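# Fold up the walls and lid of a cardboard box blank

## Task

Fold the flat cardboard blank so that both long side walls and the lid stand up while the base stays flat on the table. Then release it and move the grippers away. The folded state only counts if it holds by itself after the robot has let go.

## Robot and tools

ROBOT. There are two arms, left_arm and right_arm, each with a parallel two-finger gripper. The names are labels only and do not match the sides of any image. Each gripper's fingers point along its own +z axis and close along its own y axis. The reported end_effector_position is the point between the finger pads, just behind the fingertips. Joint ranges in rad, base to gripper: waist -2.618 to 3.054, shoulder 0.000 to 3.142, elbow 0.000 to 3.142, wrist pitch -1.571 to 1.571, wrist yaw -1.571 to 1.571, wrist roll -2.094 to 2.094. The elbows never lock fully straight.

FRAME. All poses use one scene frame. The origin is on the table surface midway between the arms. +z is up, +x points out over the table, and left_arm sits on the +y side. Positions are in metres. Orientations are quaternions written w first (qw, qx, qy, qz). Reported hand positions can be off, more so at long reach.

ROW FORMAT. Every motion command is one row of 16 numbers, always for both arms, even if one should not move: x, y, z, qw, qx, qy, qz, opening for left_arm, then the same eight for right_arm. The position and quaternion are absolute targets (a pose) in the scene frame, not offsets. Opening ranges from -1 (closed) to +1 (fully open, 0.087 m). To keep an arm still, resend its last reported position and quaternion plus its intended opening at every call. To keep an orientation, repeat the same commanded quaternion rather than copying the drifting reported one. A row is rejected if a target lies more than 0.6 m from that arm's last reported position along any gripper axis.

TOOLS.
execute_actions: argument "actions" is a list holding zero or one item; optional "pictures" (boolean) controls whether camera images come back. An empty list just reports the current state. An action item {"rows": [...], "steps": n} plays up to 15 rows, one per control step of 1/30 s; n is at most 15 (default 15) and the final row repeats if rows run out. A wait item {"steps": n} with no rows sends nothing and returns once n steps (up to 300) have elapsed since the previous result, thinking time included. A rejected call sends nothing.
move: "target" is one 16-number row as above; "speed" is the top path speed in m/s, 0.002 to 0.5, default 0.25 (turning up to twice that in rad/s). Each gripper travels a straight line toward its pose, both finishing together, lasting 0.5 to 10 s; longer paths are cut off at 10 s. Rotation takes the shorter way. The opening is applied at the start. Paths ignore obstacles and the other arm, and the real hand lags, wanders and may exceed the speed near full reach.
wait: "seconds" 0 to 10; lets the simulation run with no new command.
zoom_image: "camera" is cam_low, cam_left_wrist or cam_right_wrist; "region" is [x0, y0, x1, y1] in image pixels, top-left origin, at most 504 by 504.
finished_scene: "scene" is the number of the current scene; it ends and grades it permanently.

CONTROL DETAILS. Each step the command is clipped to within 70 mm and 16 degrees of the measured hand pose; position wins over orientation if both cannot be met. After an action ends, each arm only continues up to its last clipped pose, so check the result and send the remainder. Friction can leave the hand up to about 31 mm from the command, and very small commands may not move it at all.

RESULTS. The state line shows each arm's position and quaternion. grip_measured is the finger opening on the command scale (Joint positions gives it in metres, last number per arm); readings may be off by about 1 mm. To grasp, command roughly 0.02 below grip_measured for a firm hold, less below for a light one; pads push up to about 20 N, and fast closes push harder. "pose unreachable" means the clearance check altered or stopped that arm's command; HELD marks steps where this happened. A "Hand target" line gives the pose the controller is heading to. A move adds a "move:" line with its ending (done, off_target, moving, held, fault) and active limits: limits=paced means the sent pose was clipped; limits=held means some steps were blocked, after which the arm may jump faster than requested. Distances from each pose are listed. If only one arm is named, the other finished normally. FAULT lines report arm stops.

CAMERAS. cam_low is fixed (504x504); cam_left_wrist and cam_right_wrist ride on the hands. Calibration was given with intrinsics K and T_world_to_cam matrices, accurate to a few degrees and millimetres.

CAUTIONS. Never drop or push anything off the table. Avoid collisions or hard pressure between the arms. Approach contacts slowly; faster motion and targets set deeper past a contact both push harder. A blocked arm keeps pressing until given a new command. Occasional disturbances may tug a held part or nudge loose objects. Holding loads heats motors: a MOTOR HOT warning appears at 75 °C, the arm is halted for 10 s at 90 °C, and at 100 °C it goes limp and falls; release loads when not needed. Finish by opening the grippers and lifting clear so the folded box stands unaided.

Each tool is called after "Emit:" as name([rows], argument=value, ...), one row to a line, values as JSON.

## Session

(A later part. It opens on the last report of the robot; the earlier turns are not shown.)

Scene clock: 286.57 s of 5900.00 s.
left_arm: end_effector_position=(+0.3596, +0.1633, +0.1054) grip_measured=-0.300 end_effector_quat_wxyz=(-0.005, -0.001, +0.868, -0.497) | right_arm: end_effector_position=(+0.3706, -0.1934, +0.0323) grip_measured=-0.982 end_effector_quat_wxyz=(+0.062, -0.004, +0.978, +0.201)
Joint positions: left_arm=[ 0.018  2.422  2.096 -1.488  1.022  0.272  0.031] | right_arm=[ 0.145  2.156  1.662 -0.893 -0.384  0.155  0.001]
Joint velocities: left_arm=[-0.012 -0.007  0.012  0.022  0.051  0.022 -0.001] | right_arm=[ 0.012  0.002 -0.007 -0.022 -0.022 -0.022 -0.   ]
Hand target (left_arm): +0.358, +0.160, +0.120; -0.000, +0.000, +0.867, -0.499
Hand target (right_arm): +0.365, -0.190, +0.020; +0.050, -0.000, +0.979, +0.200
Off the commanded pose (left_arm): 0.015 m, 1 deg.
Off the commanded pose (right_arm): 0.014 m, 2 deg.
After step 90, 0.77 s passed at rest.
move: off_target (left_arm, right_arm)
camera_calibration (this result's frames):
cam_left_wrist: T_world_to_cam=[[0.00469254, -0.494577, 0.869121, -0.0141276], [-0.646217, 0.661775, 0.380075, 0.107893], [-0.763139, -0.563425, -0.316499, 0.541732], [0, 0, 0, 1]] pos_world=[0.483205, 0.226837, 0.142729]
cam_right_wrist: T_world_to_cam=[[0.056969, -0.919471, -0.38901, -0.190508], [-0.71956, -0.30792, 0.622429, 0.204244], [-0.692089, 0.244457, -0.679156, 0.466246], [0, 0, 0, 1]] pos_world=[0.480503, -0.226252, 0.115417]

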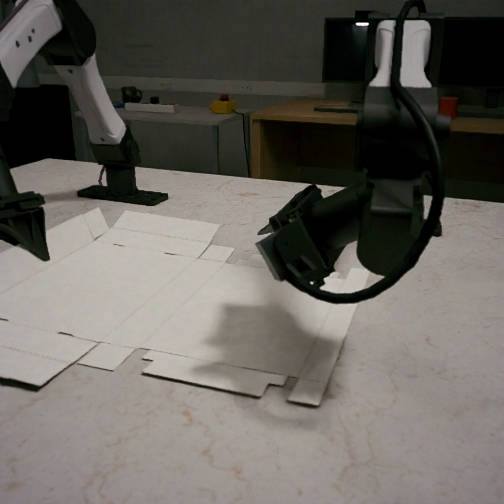

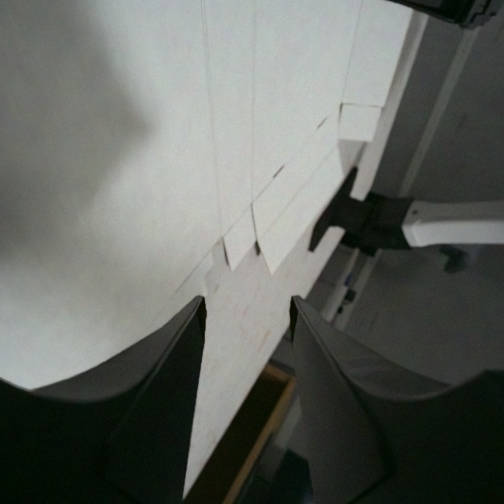

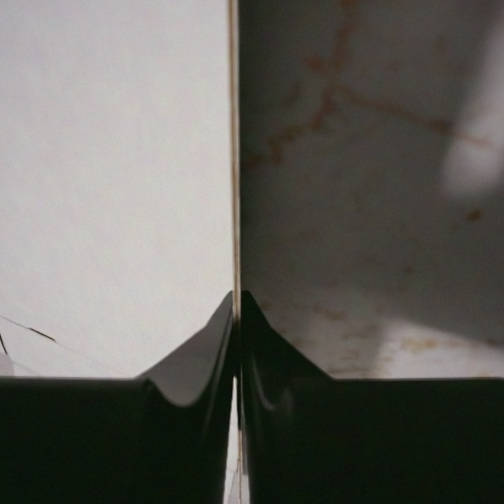

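Emit:
move(target=[0.36,0.31,0.08,0.1,-0.04,0.87,-0.48,0,0.365,-0.21,0.02,0.05,0,0.98,0.2,-1], speed=0.1)

Emit:
move(target=[0.36,0.30,0.01,0.1,-0.04,0.87,-0.48,0,0.365,-0.21,0.02,0.05,0,0.98,0.2,-1], speed=0.04)

Emit:
move(target=[0.36,0.2,0.015,0.05,-0.02,0.86,-0.51,0,0.365,-0.2,0.02,0.05,0,0.98,0.2,-1], speed=0.03)

Scene clock: 295.93 s of 5900.00 s.
left_arm: end_effector_position=(+0.3627, +0.3086, +0.0808) grip_measured=+0.000 end_effector_quat_wxyz=(+0.106, -0.041, +0.871, -0.477) | right_arm: end_effector_position=(+0.3702, -0.2021, +0.0308) grip_measured=-0.982 end_effector_quat_wxyz=(+0.061, -0.002, +0.976, +0.209)
Joint positions: left_arm=[ 0.35   2.497  2.164 -1.557  0.988  0.548  0.044] | right_arm=[ 0.118  2.156  1.651 -0.892 -0.404  0.131  0.001]
Joint velocities: left_arm=[-0.017  0.017 -0.002 -0.066 -0.037  0.007 -0.001] | right_arm=[-0.007 -0.007 -0.002  0.007  0.007 -0.037  0.001]
Hand target (left_arm): +0.362, +0.310, +0.080; +0.102, -0.040, +0.872, -0.477
Hand target (right_arm): +0.365, -0.210, +0.020; +0.050, +0.000, +0.979, +0.200
Off the commanded pose (left_arm): 0.003 m, 1 deg.
Off the commanded pose (right_arm): 0.014 m, 2 deg.
joint sent to its limit (left arm) — the command would take joint 4 (wrist pitch) past its lower limit, so that joint was sent only as far as its limit.
After step 90, 4.53 s passed at rest.
move: off_target (right_arm)
camera_calibration (this result's frames):
cam_left_wrist: T_world_to_cam=[[-0.0344675, -0.530279, 0.847122, 0.106147], [-0.804498, 0.517624, 0.291288, 0.132147], [-0.592955, -0.671468, -0.444449, 0.60015], [0, 0, 0, 1]] pos_world=[0.465832, 0.390867, 0.138324]
cam_right_wrist: T_world_to_cam=[[0.0547429, -0.913426, -0.403306, -0.196526], [-0.718354, -0.31657, 0.619476, 0.200082], [-0.69352, 0.255804, -0.673494, 0.469683], [0, 0, 0, 1]] pos_world=[0.480223, -0.23632, 0.113123]

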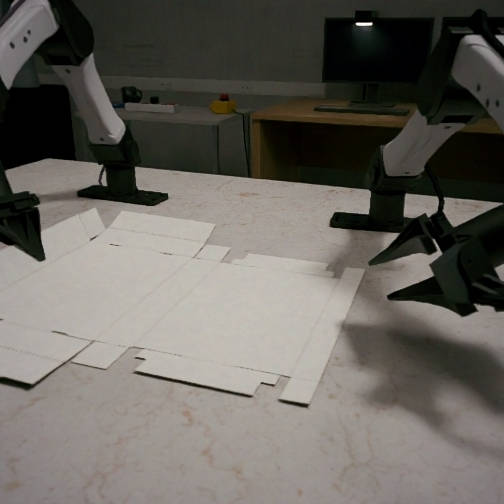

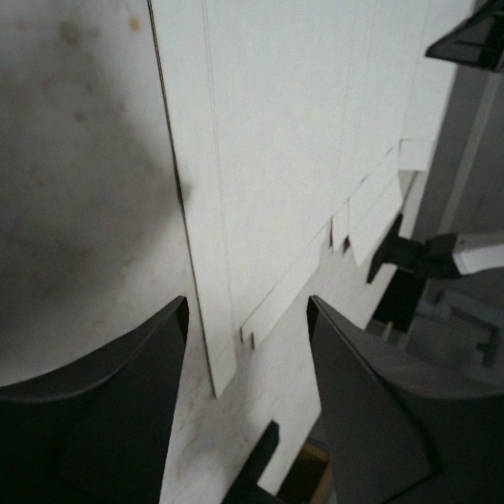

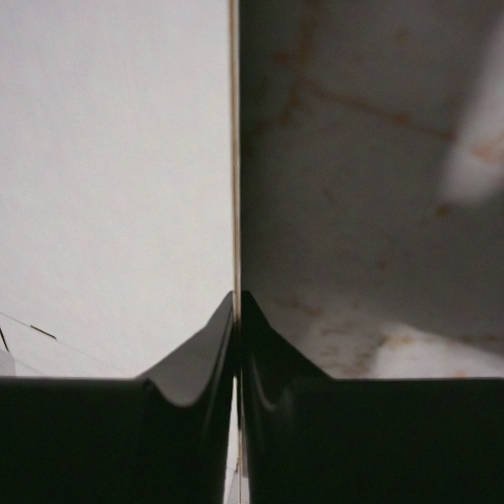

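Scene clock: 297.97 s of 5900.00 s.
left_arm: end_effector_position=(+0.3613, +0.3064, +0.0373) grip_measured=+0.000 end_effector_quat_wxyz=(+0.108, -0.048, +0.867, -0.484) | right_arm: end_effector_position=(+0.3701, -0.2020, +0.0309) grip_measured=-0.982 end_effector_quat_wxyz=(+0.061, -0.003, +0.976, +0.209)
Joint positions: left_arm=[ 0.353  2.524  2.027 -1.396  1.006  0.54   0.044] | right_arm=[ 0.118  2.156  1.651 -0.892 -0.405  0.131  0.001]
Joint velocities: left_arm=[-0.002 -0.027  0.007 -0.095  0.022 -0.007 -0.001] | right_arm=[ 0.007 -0.007 -0.012 -0.066  0.022  0.022 -0.   ]
Hand target (left_arm): +0.360, +0.301, +0.011; +0.099, -0.039, +0.870, -0.481
Hand target (right_arm): +0.365, -0.210, +0.020; +0.050, -0.000, +0.979, +0.200
Off the commanded pose (left_arm): 0.028 m, 1 deg.
Off the commanded pose (right_arm): 0.014 m, 2 deg.
move: off_target (left_arm, right_arm)
camera_calibration (this result's frames):
cam_left_wrist: T_world_to_cam=[[-0.0272736, -0.515369, 0.856534, 0.13427], [-0.810553, 0.512873, 0.282782, 0.14877], [-0.585031, -0.686554, -0.431721, 0.579789], [0, 0, 0, 1]] pos_world=[0.463442, 0.390955, 0.0932308]
cam_right_wrist: T_world_to_cam=[[0.0555894, -0.913116, -0.403893, -0.196657], [-0.718239, -0.317567, 0.619099, 0.199837], [-0.693572, 0.255676, -0.673489, 0.469668], [0, 0, 0, 1]] pos_world=[0.480211, -0.236192, 0.113169]

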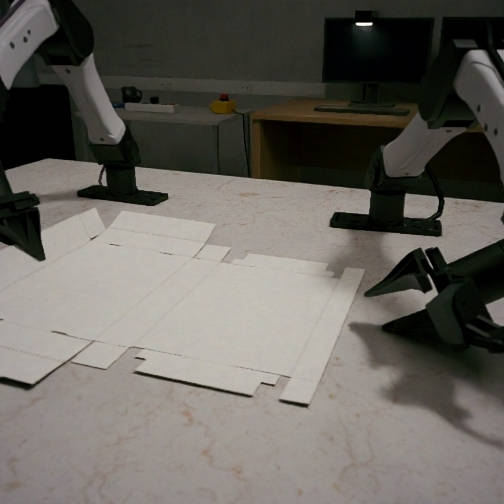

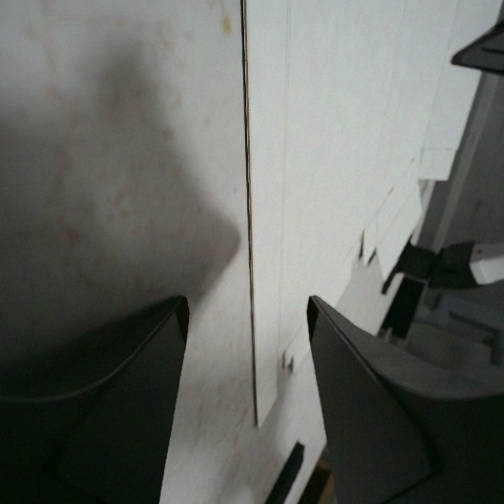

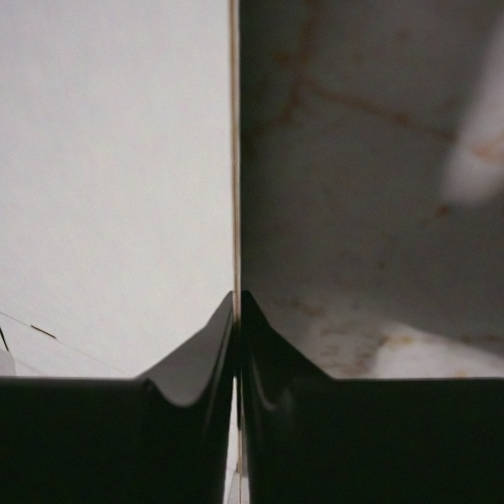

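Scene clock: 301.83 s of 5900.00 s.
left_arm: end_effector_position=(+0.3647, +0.2392, +0.0367) grip_measured=+0.000 end_effector_quat_wxyz=(+0.078, -0.046, +0.861, -0.500) | right_arm: end_effector_position=(+0.3717, -0.2188, +0.0248) grip_measured=-0.982 end_effector_quat_wxyz=(+0.065, -0.000, +0.984, +0.164)
Joint positions: left_arm=[ 0.209  2.438  1.85  -1.194  1.048  0.345  0.044] | right_arm=[ 0.114  2.156  1.651 -0.898 -0.314  0.123  0.001]
Joint velocities: left_arm=[-0.007 -0.007 -0.017 -0.022 -0.066 -0.022 -0.001] | right_arm=[-0.002 -0.007 -0.012 -0.11  -0.007 -0.007  0.001]
Hand target (left_arm): +0.356, +0.202, +0.016; +0.048, -0.019, +0.858, -0.511
Hand target (right_arm): +0.365, -0.201, +0.021; +0.049, +0.000, +0.979, +0.199
Off the commanded pose (left_arm): 0.045 m, 5 deg.
Off the commanded pose (right_arm): 0.021 m, 5 deg.
move: off_target (left_arm, right_arm)
camera_calibration (this result's frames):
cam_left_wrist: T_world_to_cam=[[-0.00451599, -0.484773, 0.874628, 0.0839843], [-0.778334, 0.550836, 0.301289, 0.164681], [-0.627834, -0.679393, -0.379803, 0.547333], [0, 0, 0, 1]] pos_world=[0.47219, 0.321855, 0.0848072]
cam_right_wrist: T_world_to_cam=[[0.0460156, -0.946538, -0.319295, -0.220438], [-0.725629, -0.251348, 0.640536, 0.216111], [-0.686545, 0.202215, -0.698401, 0.457294], [0, 0, 0, 1]] pos_world=[0.480913, -0.246805, 0.110563]

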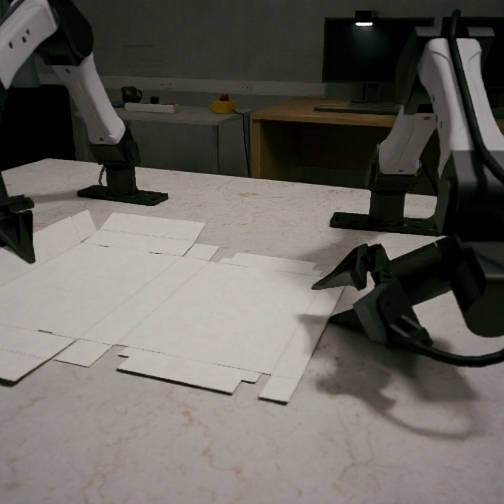

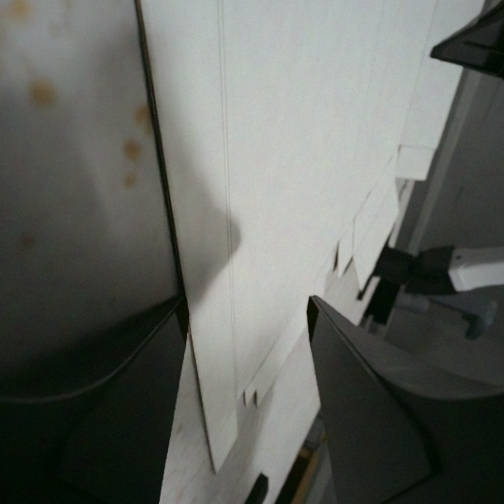

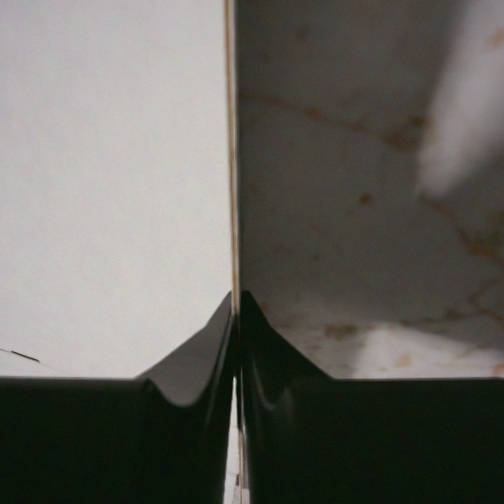

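Lift a bit hooked, then drop and push in.

Emit:
move(target=[0.36,0.19,0.08,0.05,-0.02,0.86,-0.51,-0.2,0.365,-0.2,0.02,0.05,0,0.98,0.2,-1], speed=0.02)

Emit:
move(target=[0.36,0.17,0.02,0.05,-0.02,0.86,-0.51,-0.1,0.365,-0.2,0.02,0.05,0,0.98,0.2,-1], speed=0.06)

Scene clock: 309.37 s of 5900.00 s.
left_arm: end_effector_position=(+0.3644, +0.2294, +0.0515) grip_measured=-0.200 end_effector_quat_wxyz=(+0.077, -0.021, +0.883, -0.462) | right_arm: end_effector_position=(+0.3713, -0.2233, +0.0243) grip_measured=-0.982 end_effector_quat_wxyz=(+0.064, +0.001, +0.985, +0.160)
Joint positions: left_arm=[ 0.165  2.369  1.85  -1.191  0.968  0.311  0.035] | right_arm=[ 0.107  2.156  1.651 -0.903 -0.307  0.117  0.001]
Joint velocities: left_arm=[ 0.022 -0.002  0.002 -0.051  0.007  0.037  0.   ] | right_arm=[-0.012 -0.002 -0.002 -0.007  0.066 -0.037  0.001]
Hand target (left_arm): +0.358, +0.193, +0.079; +0.050, -0.022, +0.860, -0.508
Hand target (right_arm): +0.365, -0.201, +0.021; +0.049, +0.000, +0.979, +0.198
Off the commanded pose (left_arm): 0.049 m, 7 deg.
Off the commanded pose (right_arm): 0.025 m, 5 deg.
After step 90, 1.00 s passed at rest.
move: off_target (left_arm, right_arm)
camera_calibration (this result's frames):
cam_left_wrist: T_world_to_cam=[[-0.0393789, -0.561807, 0.82633, 0.0990783], [-0.761166, 0.55263, 0.33945, 0.156799], [-0.64736, -0.615608, -0.449391, 0.542213], [0, 0, 0, 1]] pos_world=[0.474259, 0.302802, 0.108569]
cam_right_wrist: T_world_to_cam=[[0.0421654, -0.949424, -0.311153, -0.224255], [-0.724604, -0.243475, 0.644723, 0.216287], [-0.687874, 0.198278, -0.698223, 0.457181], [0, 0, 0, 1]] pos_world=[0.480662, -0.250902, 0.109991]

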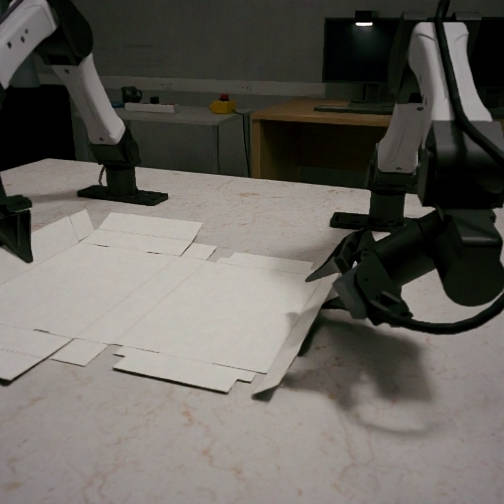

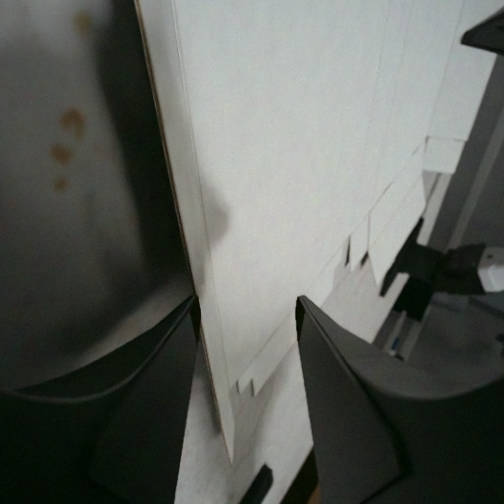

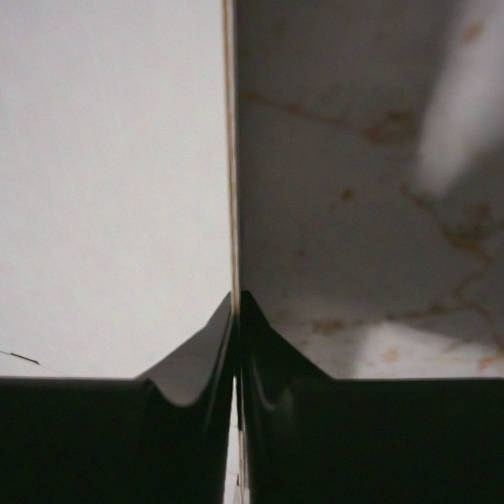

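Scene clock: 310.83 s of 5900.00 s.
left_arm: end_effector_position=(+0.3684, +0.2285, +0.0340) grip_measured=-0.100 end_effector_quat_wxyz=(+0.083, -0.038, +0.885, -0.457) | right_arm: end_effector_position=(+0.3715, -0.2261, +0.0243) grip_measured=-0.982 end_effector_quat_wxyz=(+0.065, +0.002, +0.986, +0.155)
Joint positions: left_arm=[ 0.163  2.369  1.783 -1.07   0.963  0.241  0.039] | right_arm=[ 0.104  2.154  1.651 -0.905 -0.297  0.115  0.001]
Joint velocities: left_arm=[ 0.007 -0.002  0.002  0.007  0.022 -0.066 -0.002] | right_arm=[-0.017 -0.007 -0.017 -0.007 -0.007 -0.066  0.   ]
Hand target (left_arm): +0.355, +0.176, +0.022; +0.043, -0.020, +0.860, -0.508
Hand target (right_arm): +0.365, -0.201, +0.021; +0.049, -0.000, +0.979, +0.198
Off the commanded pose (left_arm): 0.061 m, 8 deg.
Off the commanded pose (right_arm): 0.027 m, 5 deg.
move: off_target (left_arm, right_arm)
camera_calibration (this result's frames):
cam_left_wrist: T_world_to_cam=[[-0.0134764, -0.568822, 0.82235, 0.10549], [-0.779193, 0.521384, 0.347874, 0.179702], [-0.626639, -0.636082, -0.450248, 0.533437], [0, 0, 0, 1]] pos_world=[0.475717, 0.305621, 0.0909157]
cam_right_wrist: T_world_to_cam=[[0.0405614, -0.952483, -0.30188, -0.227194], [-0.72584, -0.235721, 0.646214, 0.217877], [-0.686667, 0.192905, -0.700911, 0.456252], [0, 0, 0, 1]] pos_world=[0.480653, -0.253053, 0.110412]

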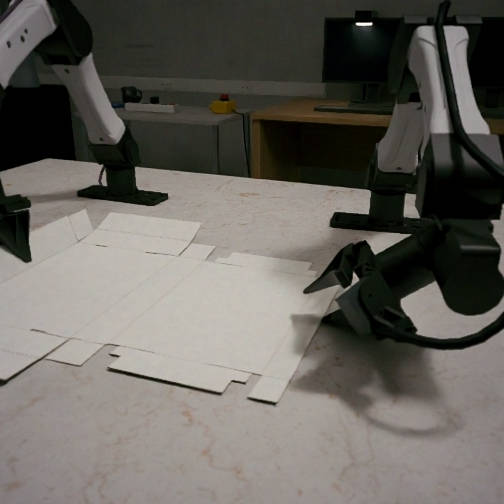

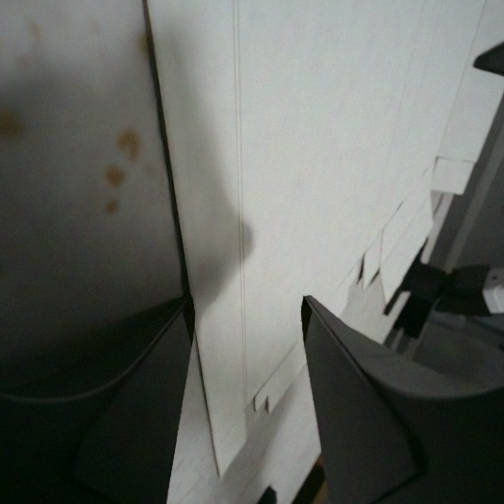

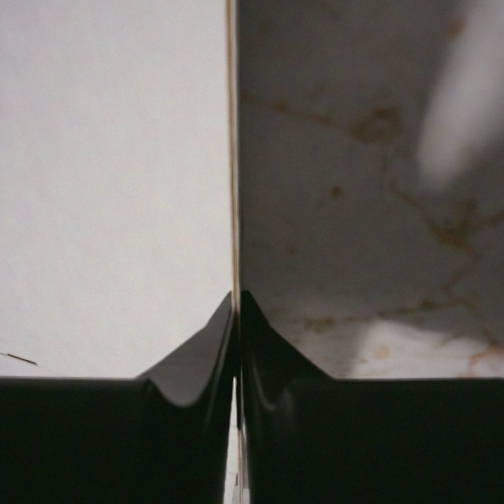

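Emit:
move(target=[0.36,0.19,0.08,0.05,-0.02,0.86,-0.51,-0.2,0.365,-0.2,0.02,0.05,0,0.98,0.2,-1], speed=0.02)

Emit:
move(target=[0.36,0.15,0.055,0.05,-0.02,0.86,-0.51,-0.2,0.365,-0.17,0.02,0.05,0,0.98,0.2,-1], speed=0.02)

Scene clock: 320.03 s of 5900.00 s.
left_arm: end_effector_position=(+0.3661, +0.2266, +0.0510) grip_measured=-0.200 end_effector_quat_wxyz=(+0.075, -0.027, +0.884, -0.461) | right_arm: end_effector_position=(+0.3716, -0.2273, +0.0247) grip_measured=-0.982 end_effector_quat_wxyz=(+0.066, +0.003, +0.986, +0.154)
Joint positions: left_arm=[ 0.158  2.366  1.843 -1.172  0.966  0.282  0.035] | right_arm=[ 0.102  2.153  1.651 -0.906 -0.296  0.114  0.001]
Joint velocities: left_arm=[-0.012  0.012  0.012 -0.081 -0.051  0.022 -0.   ] | right_arm=[-0.007 -0.012 -0.007 -0.022  0.022  0.007  0.   ]
Hand target (left_arm): +0.359, +0.193, +0.079; +0.052, -0.023, +0.860, -0.507
Hand target (right_arm): +0.365, -0.201, +0.021; +0.048, +0.000, +0.979, +0.198
Off the commanded pose (left_arm): 0.047 m, 7 deg.
Off the commanded pose (right_arm): 0.028 m, 6 deg.
After step 90, 2.50 s passed at rest.
move: off_target (left_arm, right_arm)
camera_calibration (this result's frames):
cam_left_wrist: T_world_to_cam=[[-0.0266714, -0.56349, 0.825693, 0.0937926], [-0.76326, 0.544877, 0.347194, 0.161897], [-0.645541, -0.620958, -0.444622, 0.541646], [0, 0, 0, 1]] pos_world=[0.475726, 0.300976, 0.107174]
cam_right_wrist: T_world_to_cam=[[0.0394816, -0.952912, -0.300665, -0.227919], [-0.7267, -0.233907, 0.645907, 0.218215], [-0.68582, 0.192992, -0.701716, 0.456561], [0, 0, 0, 1]] pos_world=[0.480694, -0.254257, 0.110902]

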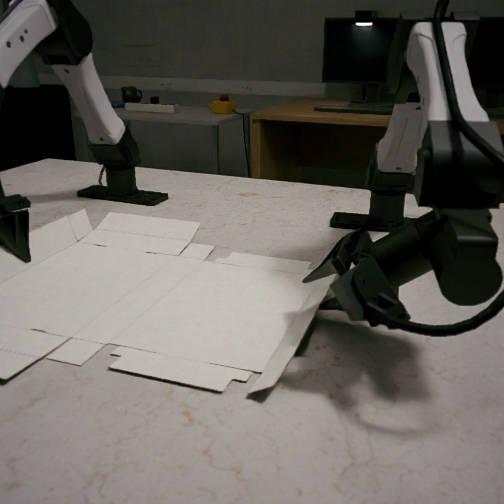

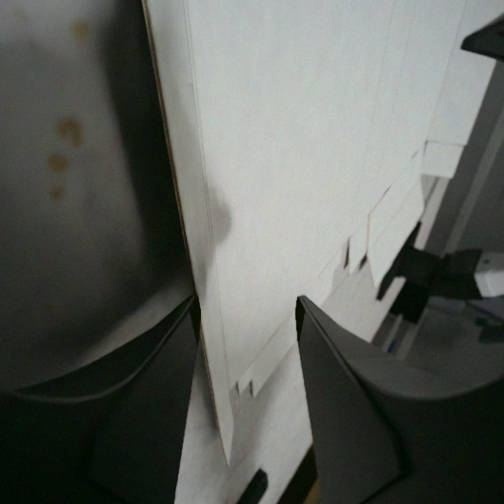

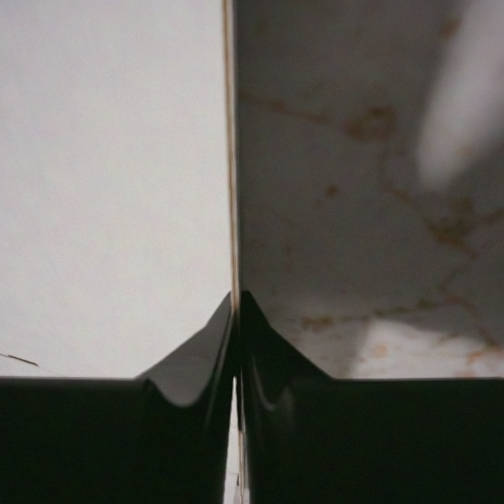

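Scene clock: 324.40 s of 5900.00 s.
left_arm: end_effector_position=(+0.3682, +0.1747, +0.0426) grip_measured=-0.199 end_effector_quat_wxyz=(+0.063, -0.028, +0.873, -0.483) | right_arm: end_effector_position=(+0.3664, -0.2030, +0.0244) grip_measured=-0.983 end_effector_quat_wxyz=(+0.059, +0.004, +0.988, +0.145)
Joint positions: left_arm=[ 0.051  2.337  1.726 -0.974  1.016  0.114  0.035] | right_arm=[ 0.167  2.152  1.651 -0.904 -0.268  0.181  0.001]
Joint velocities: left_arm=[-0.012 -0.002 -0.012 -0.037  0.066  0.007 -0.   ] | right_arm=[ 0.007 -0.012 -0.002 -0.022  0.037  0.037  0.   ]
Hand target (left_arm): +0.359, +0.151, +0.055; +0.048, -0.020, +0.859, -0.510
Hand target (right_arm): +0.364, -0.172, +0.022; +0.048, -0.001, +0.979, +0.198
Off the commanded pose (left_arm): 0.029 m, 4 deg.
Off the commanded pose (right_arm): 0.033 m, 6 deg.
move: off_target (left_arm, right_arm)
camera_calibration (this result's frames):
cam_left_wrist: T_world_to_cam=[[-0.0162029, -0.52132, 0.853207, 0.0591456], [-0.749351, 0.571282, 0.334829, 0.185489], [-0.661975, -0.633926, -0.399908, 0.51352], [0, 0, 0, 1]] pos_world=[0.479892, 0.250401, 0.09279]
cam_right_wrist: T_world_to_cam=[[0.0331797, -0.958425, -0.283408, -0.203855], [-0.718676, -0.219938, 0.659645, 0.219786], [-0.694553, 0.181792, -0.696095, 0.448884], [0, 0, 0, 1]] pos_world=[0.476493, -0.228644, 0.109711]

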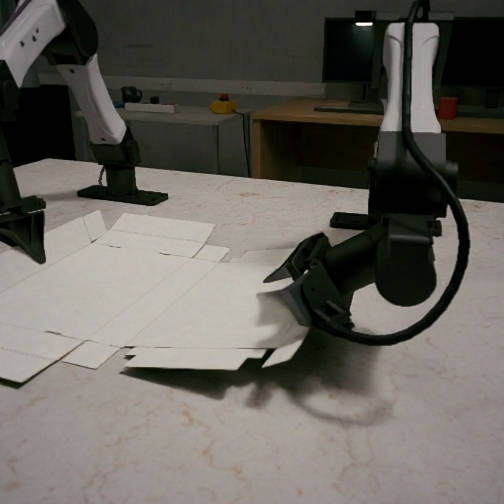

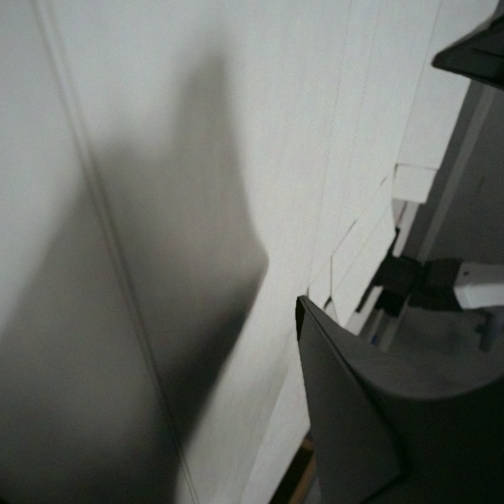

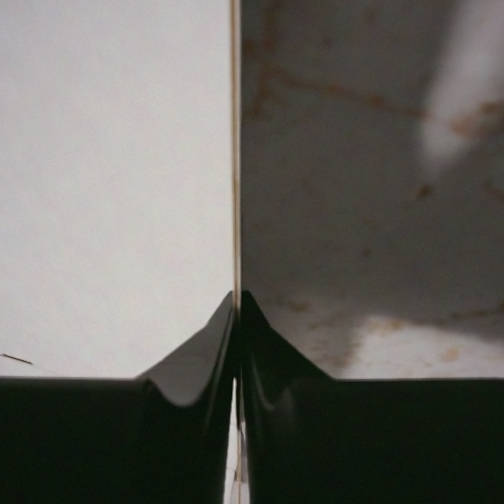

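Emit:
move(target=[0.365,0.235,0.05,0.05,-0.02,0.88,-0.47,-0.2,0.365,-0.2,0.02,0.05,0,0.98,0.2,-1], speed=0.02)

Scene clock: 332.60 s of 5900.00 s.
left_arm: end_effector_position=(+0.3654, +0.2305, +0.0509) grip_measured=-0.200 end_effector_quat_wxyz=(+0.055, -0.018, +0.881, -0.470) | right_arm: end_effector_position=(+0.3681, -0.1952, +0.0318) grip_measured=-0.983 end_effector_quat_wxyz=(+0.059, -0.001, +0.978, +0.202)
Joint positions: left_arm=[ 0.165  2.438  1.955 -1.306  0.968  0.359  0.035] | right_arm=[ 0.14   2.151  1.651 -0.894 -0.388  0.156  0.001]
Joint velocities: left_arm=[ 0.007 -0.012  0.012 -0.007  0.022 -0.037 -0.   ] | right_arm=[-0.007 -0.002  0.017  0.037 -0.007  0.066 -0.001]
Hand target (left_arm): +0.365, +0.235, +0.050; +0.051, -0.021, +0.881, -0.469
Hand target (right_arm): +0.365, -0.200, +0.020; +0.050, +0.000, +0.979, +0.200
Off the commanded pose (left_arm): 0.005 m, 1 deg.
Off the commanded pose (right_arm): 0.013 m, 1 deg.
After step 90, 1.90 s passed at rest.
move: off_target (right_arm)
camera_calibration (this result's frames):
cam_left_wrist: T_world_to_cam=[[-0.0235139, -0.547227, 0.836654, 0.0905577], [-0.73326, 0.578296, 0.357636, 0.14005], [-0.679542, -0.605075, -0.414858, 0.55082], [0, 0, 0, 1]] pos_world=[0.479128, 0.301853, 0.102659]
cam_right_wrist: T_world_to_cam=[[0.0497752, -0.918728, -0.391742, -0.189328], [-0.716388, -0.306142, 0.626949, 0.201241], [-0.695924, 0.249433, -0.673404, 0.466828], [0, 0, 0, 1]] pos_world=[0.478467, -0.228775, 0.114029]

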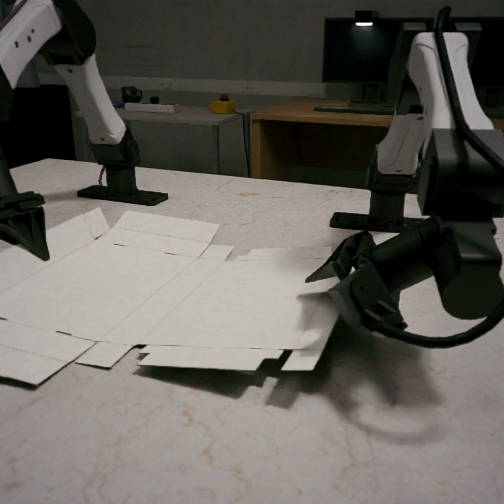

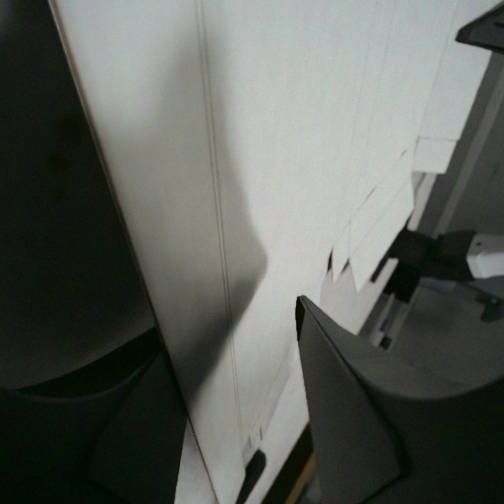

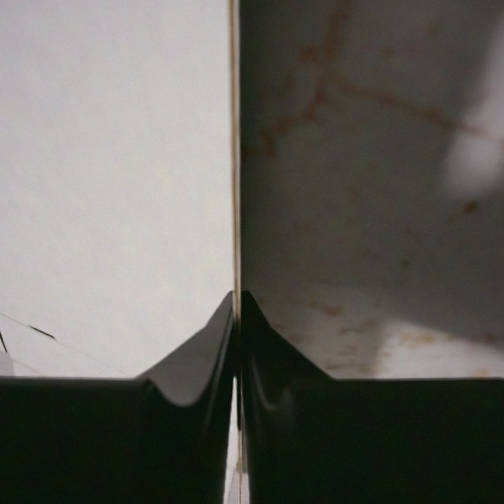

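Close gradually while shifting slightly back.

Emit:
move(target=[0.365,0.245,0.035,0.05,-0.02,0.88,-0.47,-0.7,0.365,-0.2,0.02,0.05,0,0.98,0.2,-1], speed=0.02)

Emit:
move(target=[0.365,0.245,0.03,0.05,-0.02,0.88,-0.47,-1,0.365,-0.2,0.02,0.05,0,0.98,0.2,-1], speed=0.02)

Emit:
move(target=[0.365,0.24,0.025,0.08,0,0.98,0.17,-1,0.365,-0.2,0.02,0.05,0,0.98,0.2,-1], speed=0.1)

Scene clock: 339.60 s of 5900.00 s.
left_arm: end_effector_position=(+0.3631, +0.2368, +0.0371) grip_measured=-0.700 end_effector_quat_wxyz=(+0.045, -0.021, +0.879, -0.474) | right_arm: end_effector_position=(+0.3678, -0.1923, +0.0332) grip_measured=-0.983 end_effector_quat_wxyz=(+0.059, -0.002, +0.976, +0.211)
Joint positions: left_arm=[ 0.18   2.484  1.972 -1.326  0.968  0.393  0.013] | right_arm=[ 0.14   2.151  1.651 -0.893 -0.407  0.154  0.001]
Joint velocities: left_arm=[-0.002 -0.002 -0.017 -0.007 -0.007  0.022 -0.001] | right_arm=[-0.002 -0.007  0.002 -0.007 -0.022 -0.022 -0.   ]
Hand target (left_arm): +0.365, +0.245, +0.035; +0.051, -0.020, +0.881, -0.470
Hand target (right_arm): +0.365, -0.200, +0.020; +0.050, -0.000, +0.979, +0.200
Off the commanded pose (left_arm): 0.009 m, 1 deg.
Off the commanded pose (right_arm): 0.016 m, 2 deg.
After step 90, 2.70 s passed at rest.
move: off_target (right_arm)
camera_calibration (this result's frames):
cam_left_wrist: T_world_to_cam=[[-0.010021, -0.539032, 0.842225, 0.098502], [-0.724335, 0.584581, 0.365519, 0.134629], [-0.689376, -0.60639, -0.396298, 0.550573], [0, 0, 0, 1]] pos_world=[0.478055, 0.308257, 0.0860208]
cam_right_wrist: T_world_to_cam=[[0.0539102, -0.911036, -0.408787, -0.185533], [-0.714566, -0.321152, 0.621495, 0.197671], [-0.697487, 0.2586, -0.668309, 0.468934], [0, 0, 0, 1]] pos_world=[0.478327, -0.226811, 0.114698]

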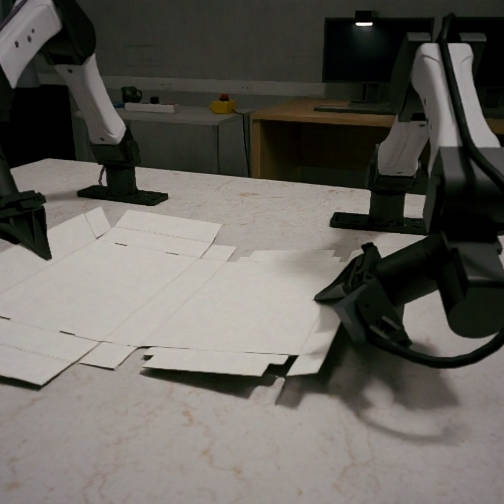

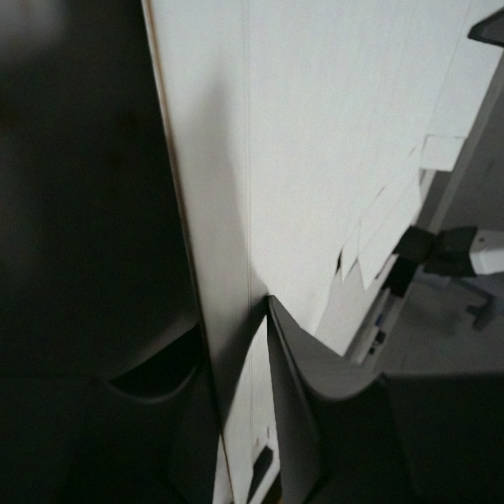

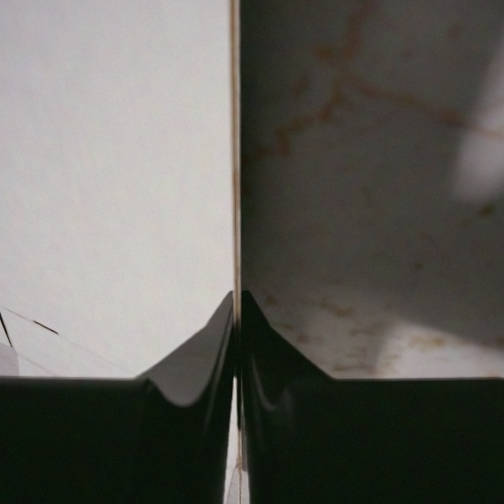

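Scene clock: 340.60 s of 5900.00 s.
left_arm: end_effector_position=(+0.3633, +0.2357, +0.0408) grip_measured=-0.908 end_effector_quat_wxyz=(+0.046, -0.027, +0.874, -0.483) | right_arm: end_effector_position=(+0.3678, -0.1923, +0.0331) grip_measured=-0.983 end_effector_quat_wxyz=(+0.059, -0.003, +0.976, +0.211)
Joint positions: left_arm=[ 0.184  2.484  1.972 -1.334  0.989  0.391  0.004] | right_arm=[ 0.14   2.151  1.651 -0.893 -0.407  0.154  0.001]
Joint velocities: left_arm=[ 0.022 -0.012 -0.007 -0.007 -0.037 -0.022  0.   ] | right_arm=[-0.002 -0.012 -0.012  0.037  0.037  0.066 -0.   ]
Hand target (left_arm): +0.365, +0.245, +0.030; +0.050, -0.020, +0.881, -0.470
Hand target (right_arm): +0.365, -0.200, +0.020; +0.050, -0.000, +0.979, +0.200
Off the commanded pose (left_arm): 0.014 m, 2 deg.
Off the commanded pose (right_arm): 0.015 m, 2 deg.
move: off_target (left_arm, right_arm)
camera_calibration (this result's frames):
cam_left_wrist: T_world_to_cam=[[-0.00206634, -0.51988, 0.854237, 0.0869342], [-0.729128, 0.585404, 0.354507, 0.136085], [-0.684375, -0.622115, -0.380268, 0.552703], [0, 0, 0, 1]] pos_world=[0.477659, 0.309376, 0.0876701]
cam_right_wrist: T_world_to_cam=[[0.0542458, -0.911191, -0.408397, -0.185781], [-0.714603, -0.321092, 0.621484, 0.197704], [-0.697423, 0.258129, -0.668558, 0.468833], [0, 0, 0, 1]] pos_world=[0.478333, -0.226821, 0.1147]

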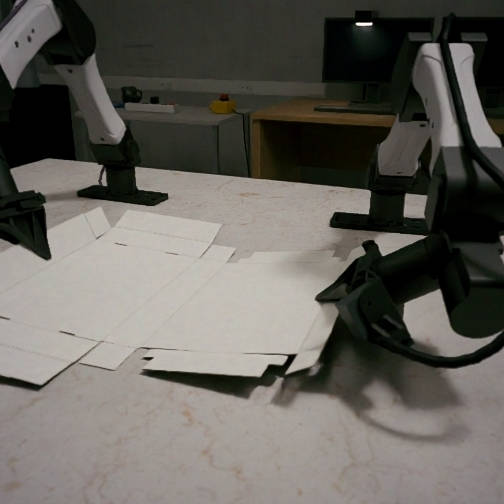

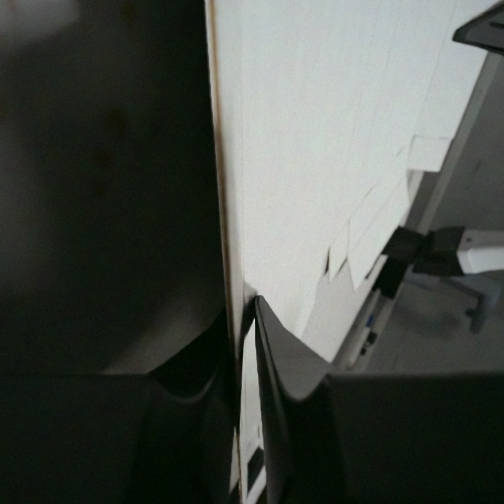

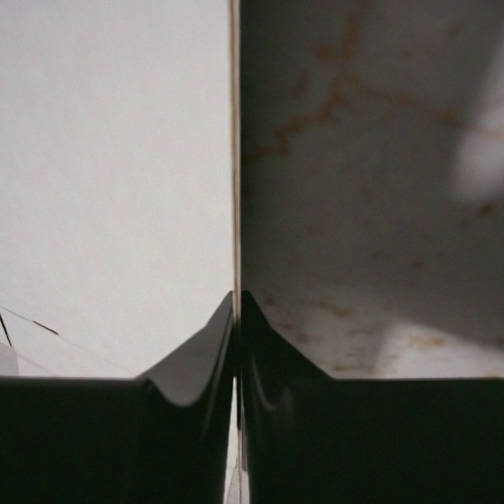

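Scene clock: 347.70 s of 5900.00 s.
left_arm: end_effector_position=(+0.3641, +0.2369, +0.0388) grip_measured=-0.995 end_effector_quat_wxyz=(+0.083, -0.008, +0.986, +0.144) | right_arm: end_effector_position=(+0.3679, -0.1951, +0.0321) grip_measured=-0.983 end_effector_quat_wxyz=(+0.059, -0.003, +0.977, +0.204)
Joint positions: left_arm=[-0.275  2.175  1.752 -1.026 -0.313 -0.153  0.   ] | right_arm=[ 0.139  2.151  1.651 -0.895 -0.393  0.15   0.001]
Joint velocities: left_arm=[ 0.002 -0.002 -0.012  0.007 -0.007  0.007  0.   ] | right_arm=[-0.002  0.017 -0.002 -0.007  0.007  0.051  0.001]
Hand target (left_arm): +0.364, +0.239, +0.024; +0.078, +0.002, +0.983, +0.166
Hand target (right_arm): +0.365, -0.200, +0.020; +0.050, +0.000, +0.979, +0.200
Off the commanded pose (left_arm): 0.014 m, 3 deg.
Off the commanded pose (right_arm): 0.013 m, 1 deg.
move: off_target (left_arm, right_arm)
camera_calibration (this result's frames):
cam_left_wrist: T_world_to_cam=[[0.035843, -0.961963, -0.270817, 0.223834], [-0.766414, -0.200371, 0.610296, 0.326511], [-0.641346, 0.185684, -0.744444, 0.36033], [0, 0, 0, 1]] pos_world=[0.473316, 0.213836, 0.129595]
cam_right_wrist: T_world_to_cam=[[0.0547129, -0.916707, -0.395797, -0.190365], [-0.715393, -0.31252, 0.624936, 0.199412], [-0.696577, 0.248958, -0.672904, 0.466974], [0, 0, 0, 1]] pos_world=[0.478357, -0.228446, 0.114263]

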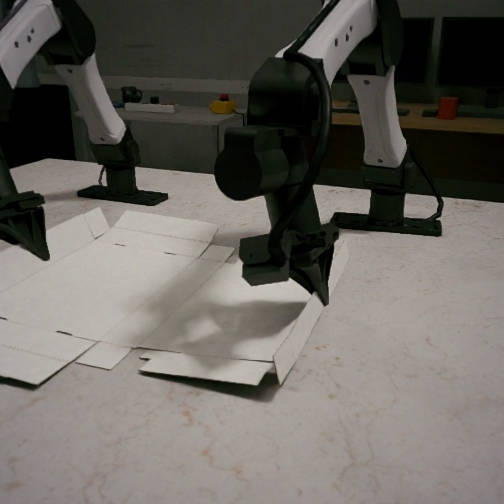

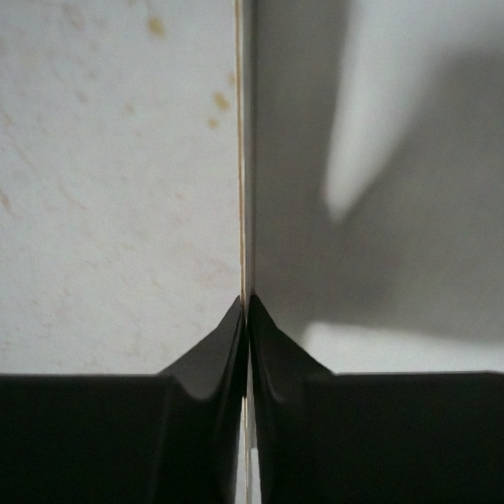

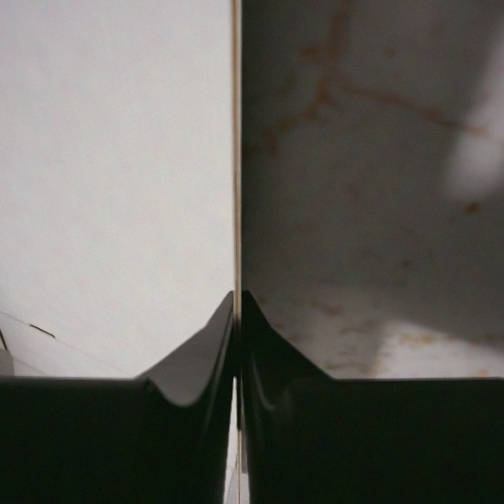

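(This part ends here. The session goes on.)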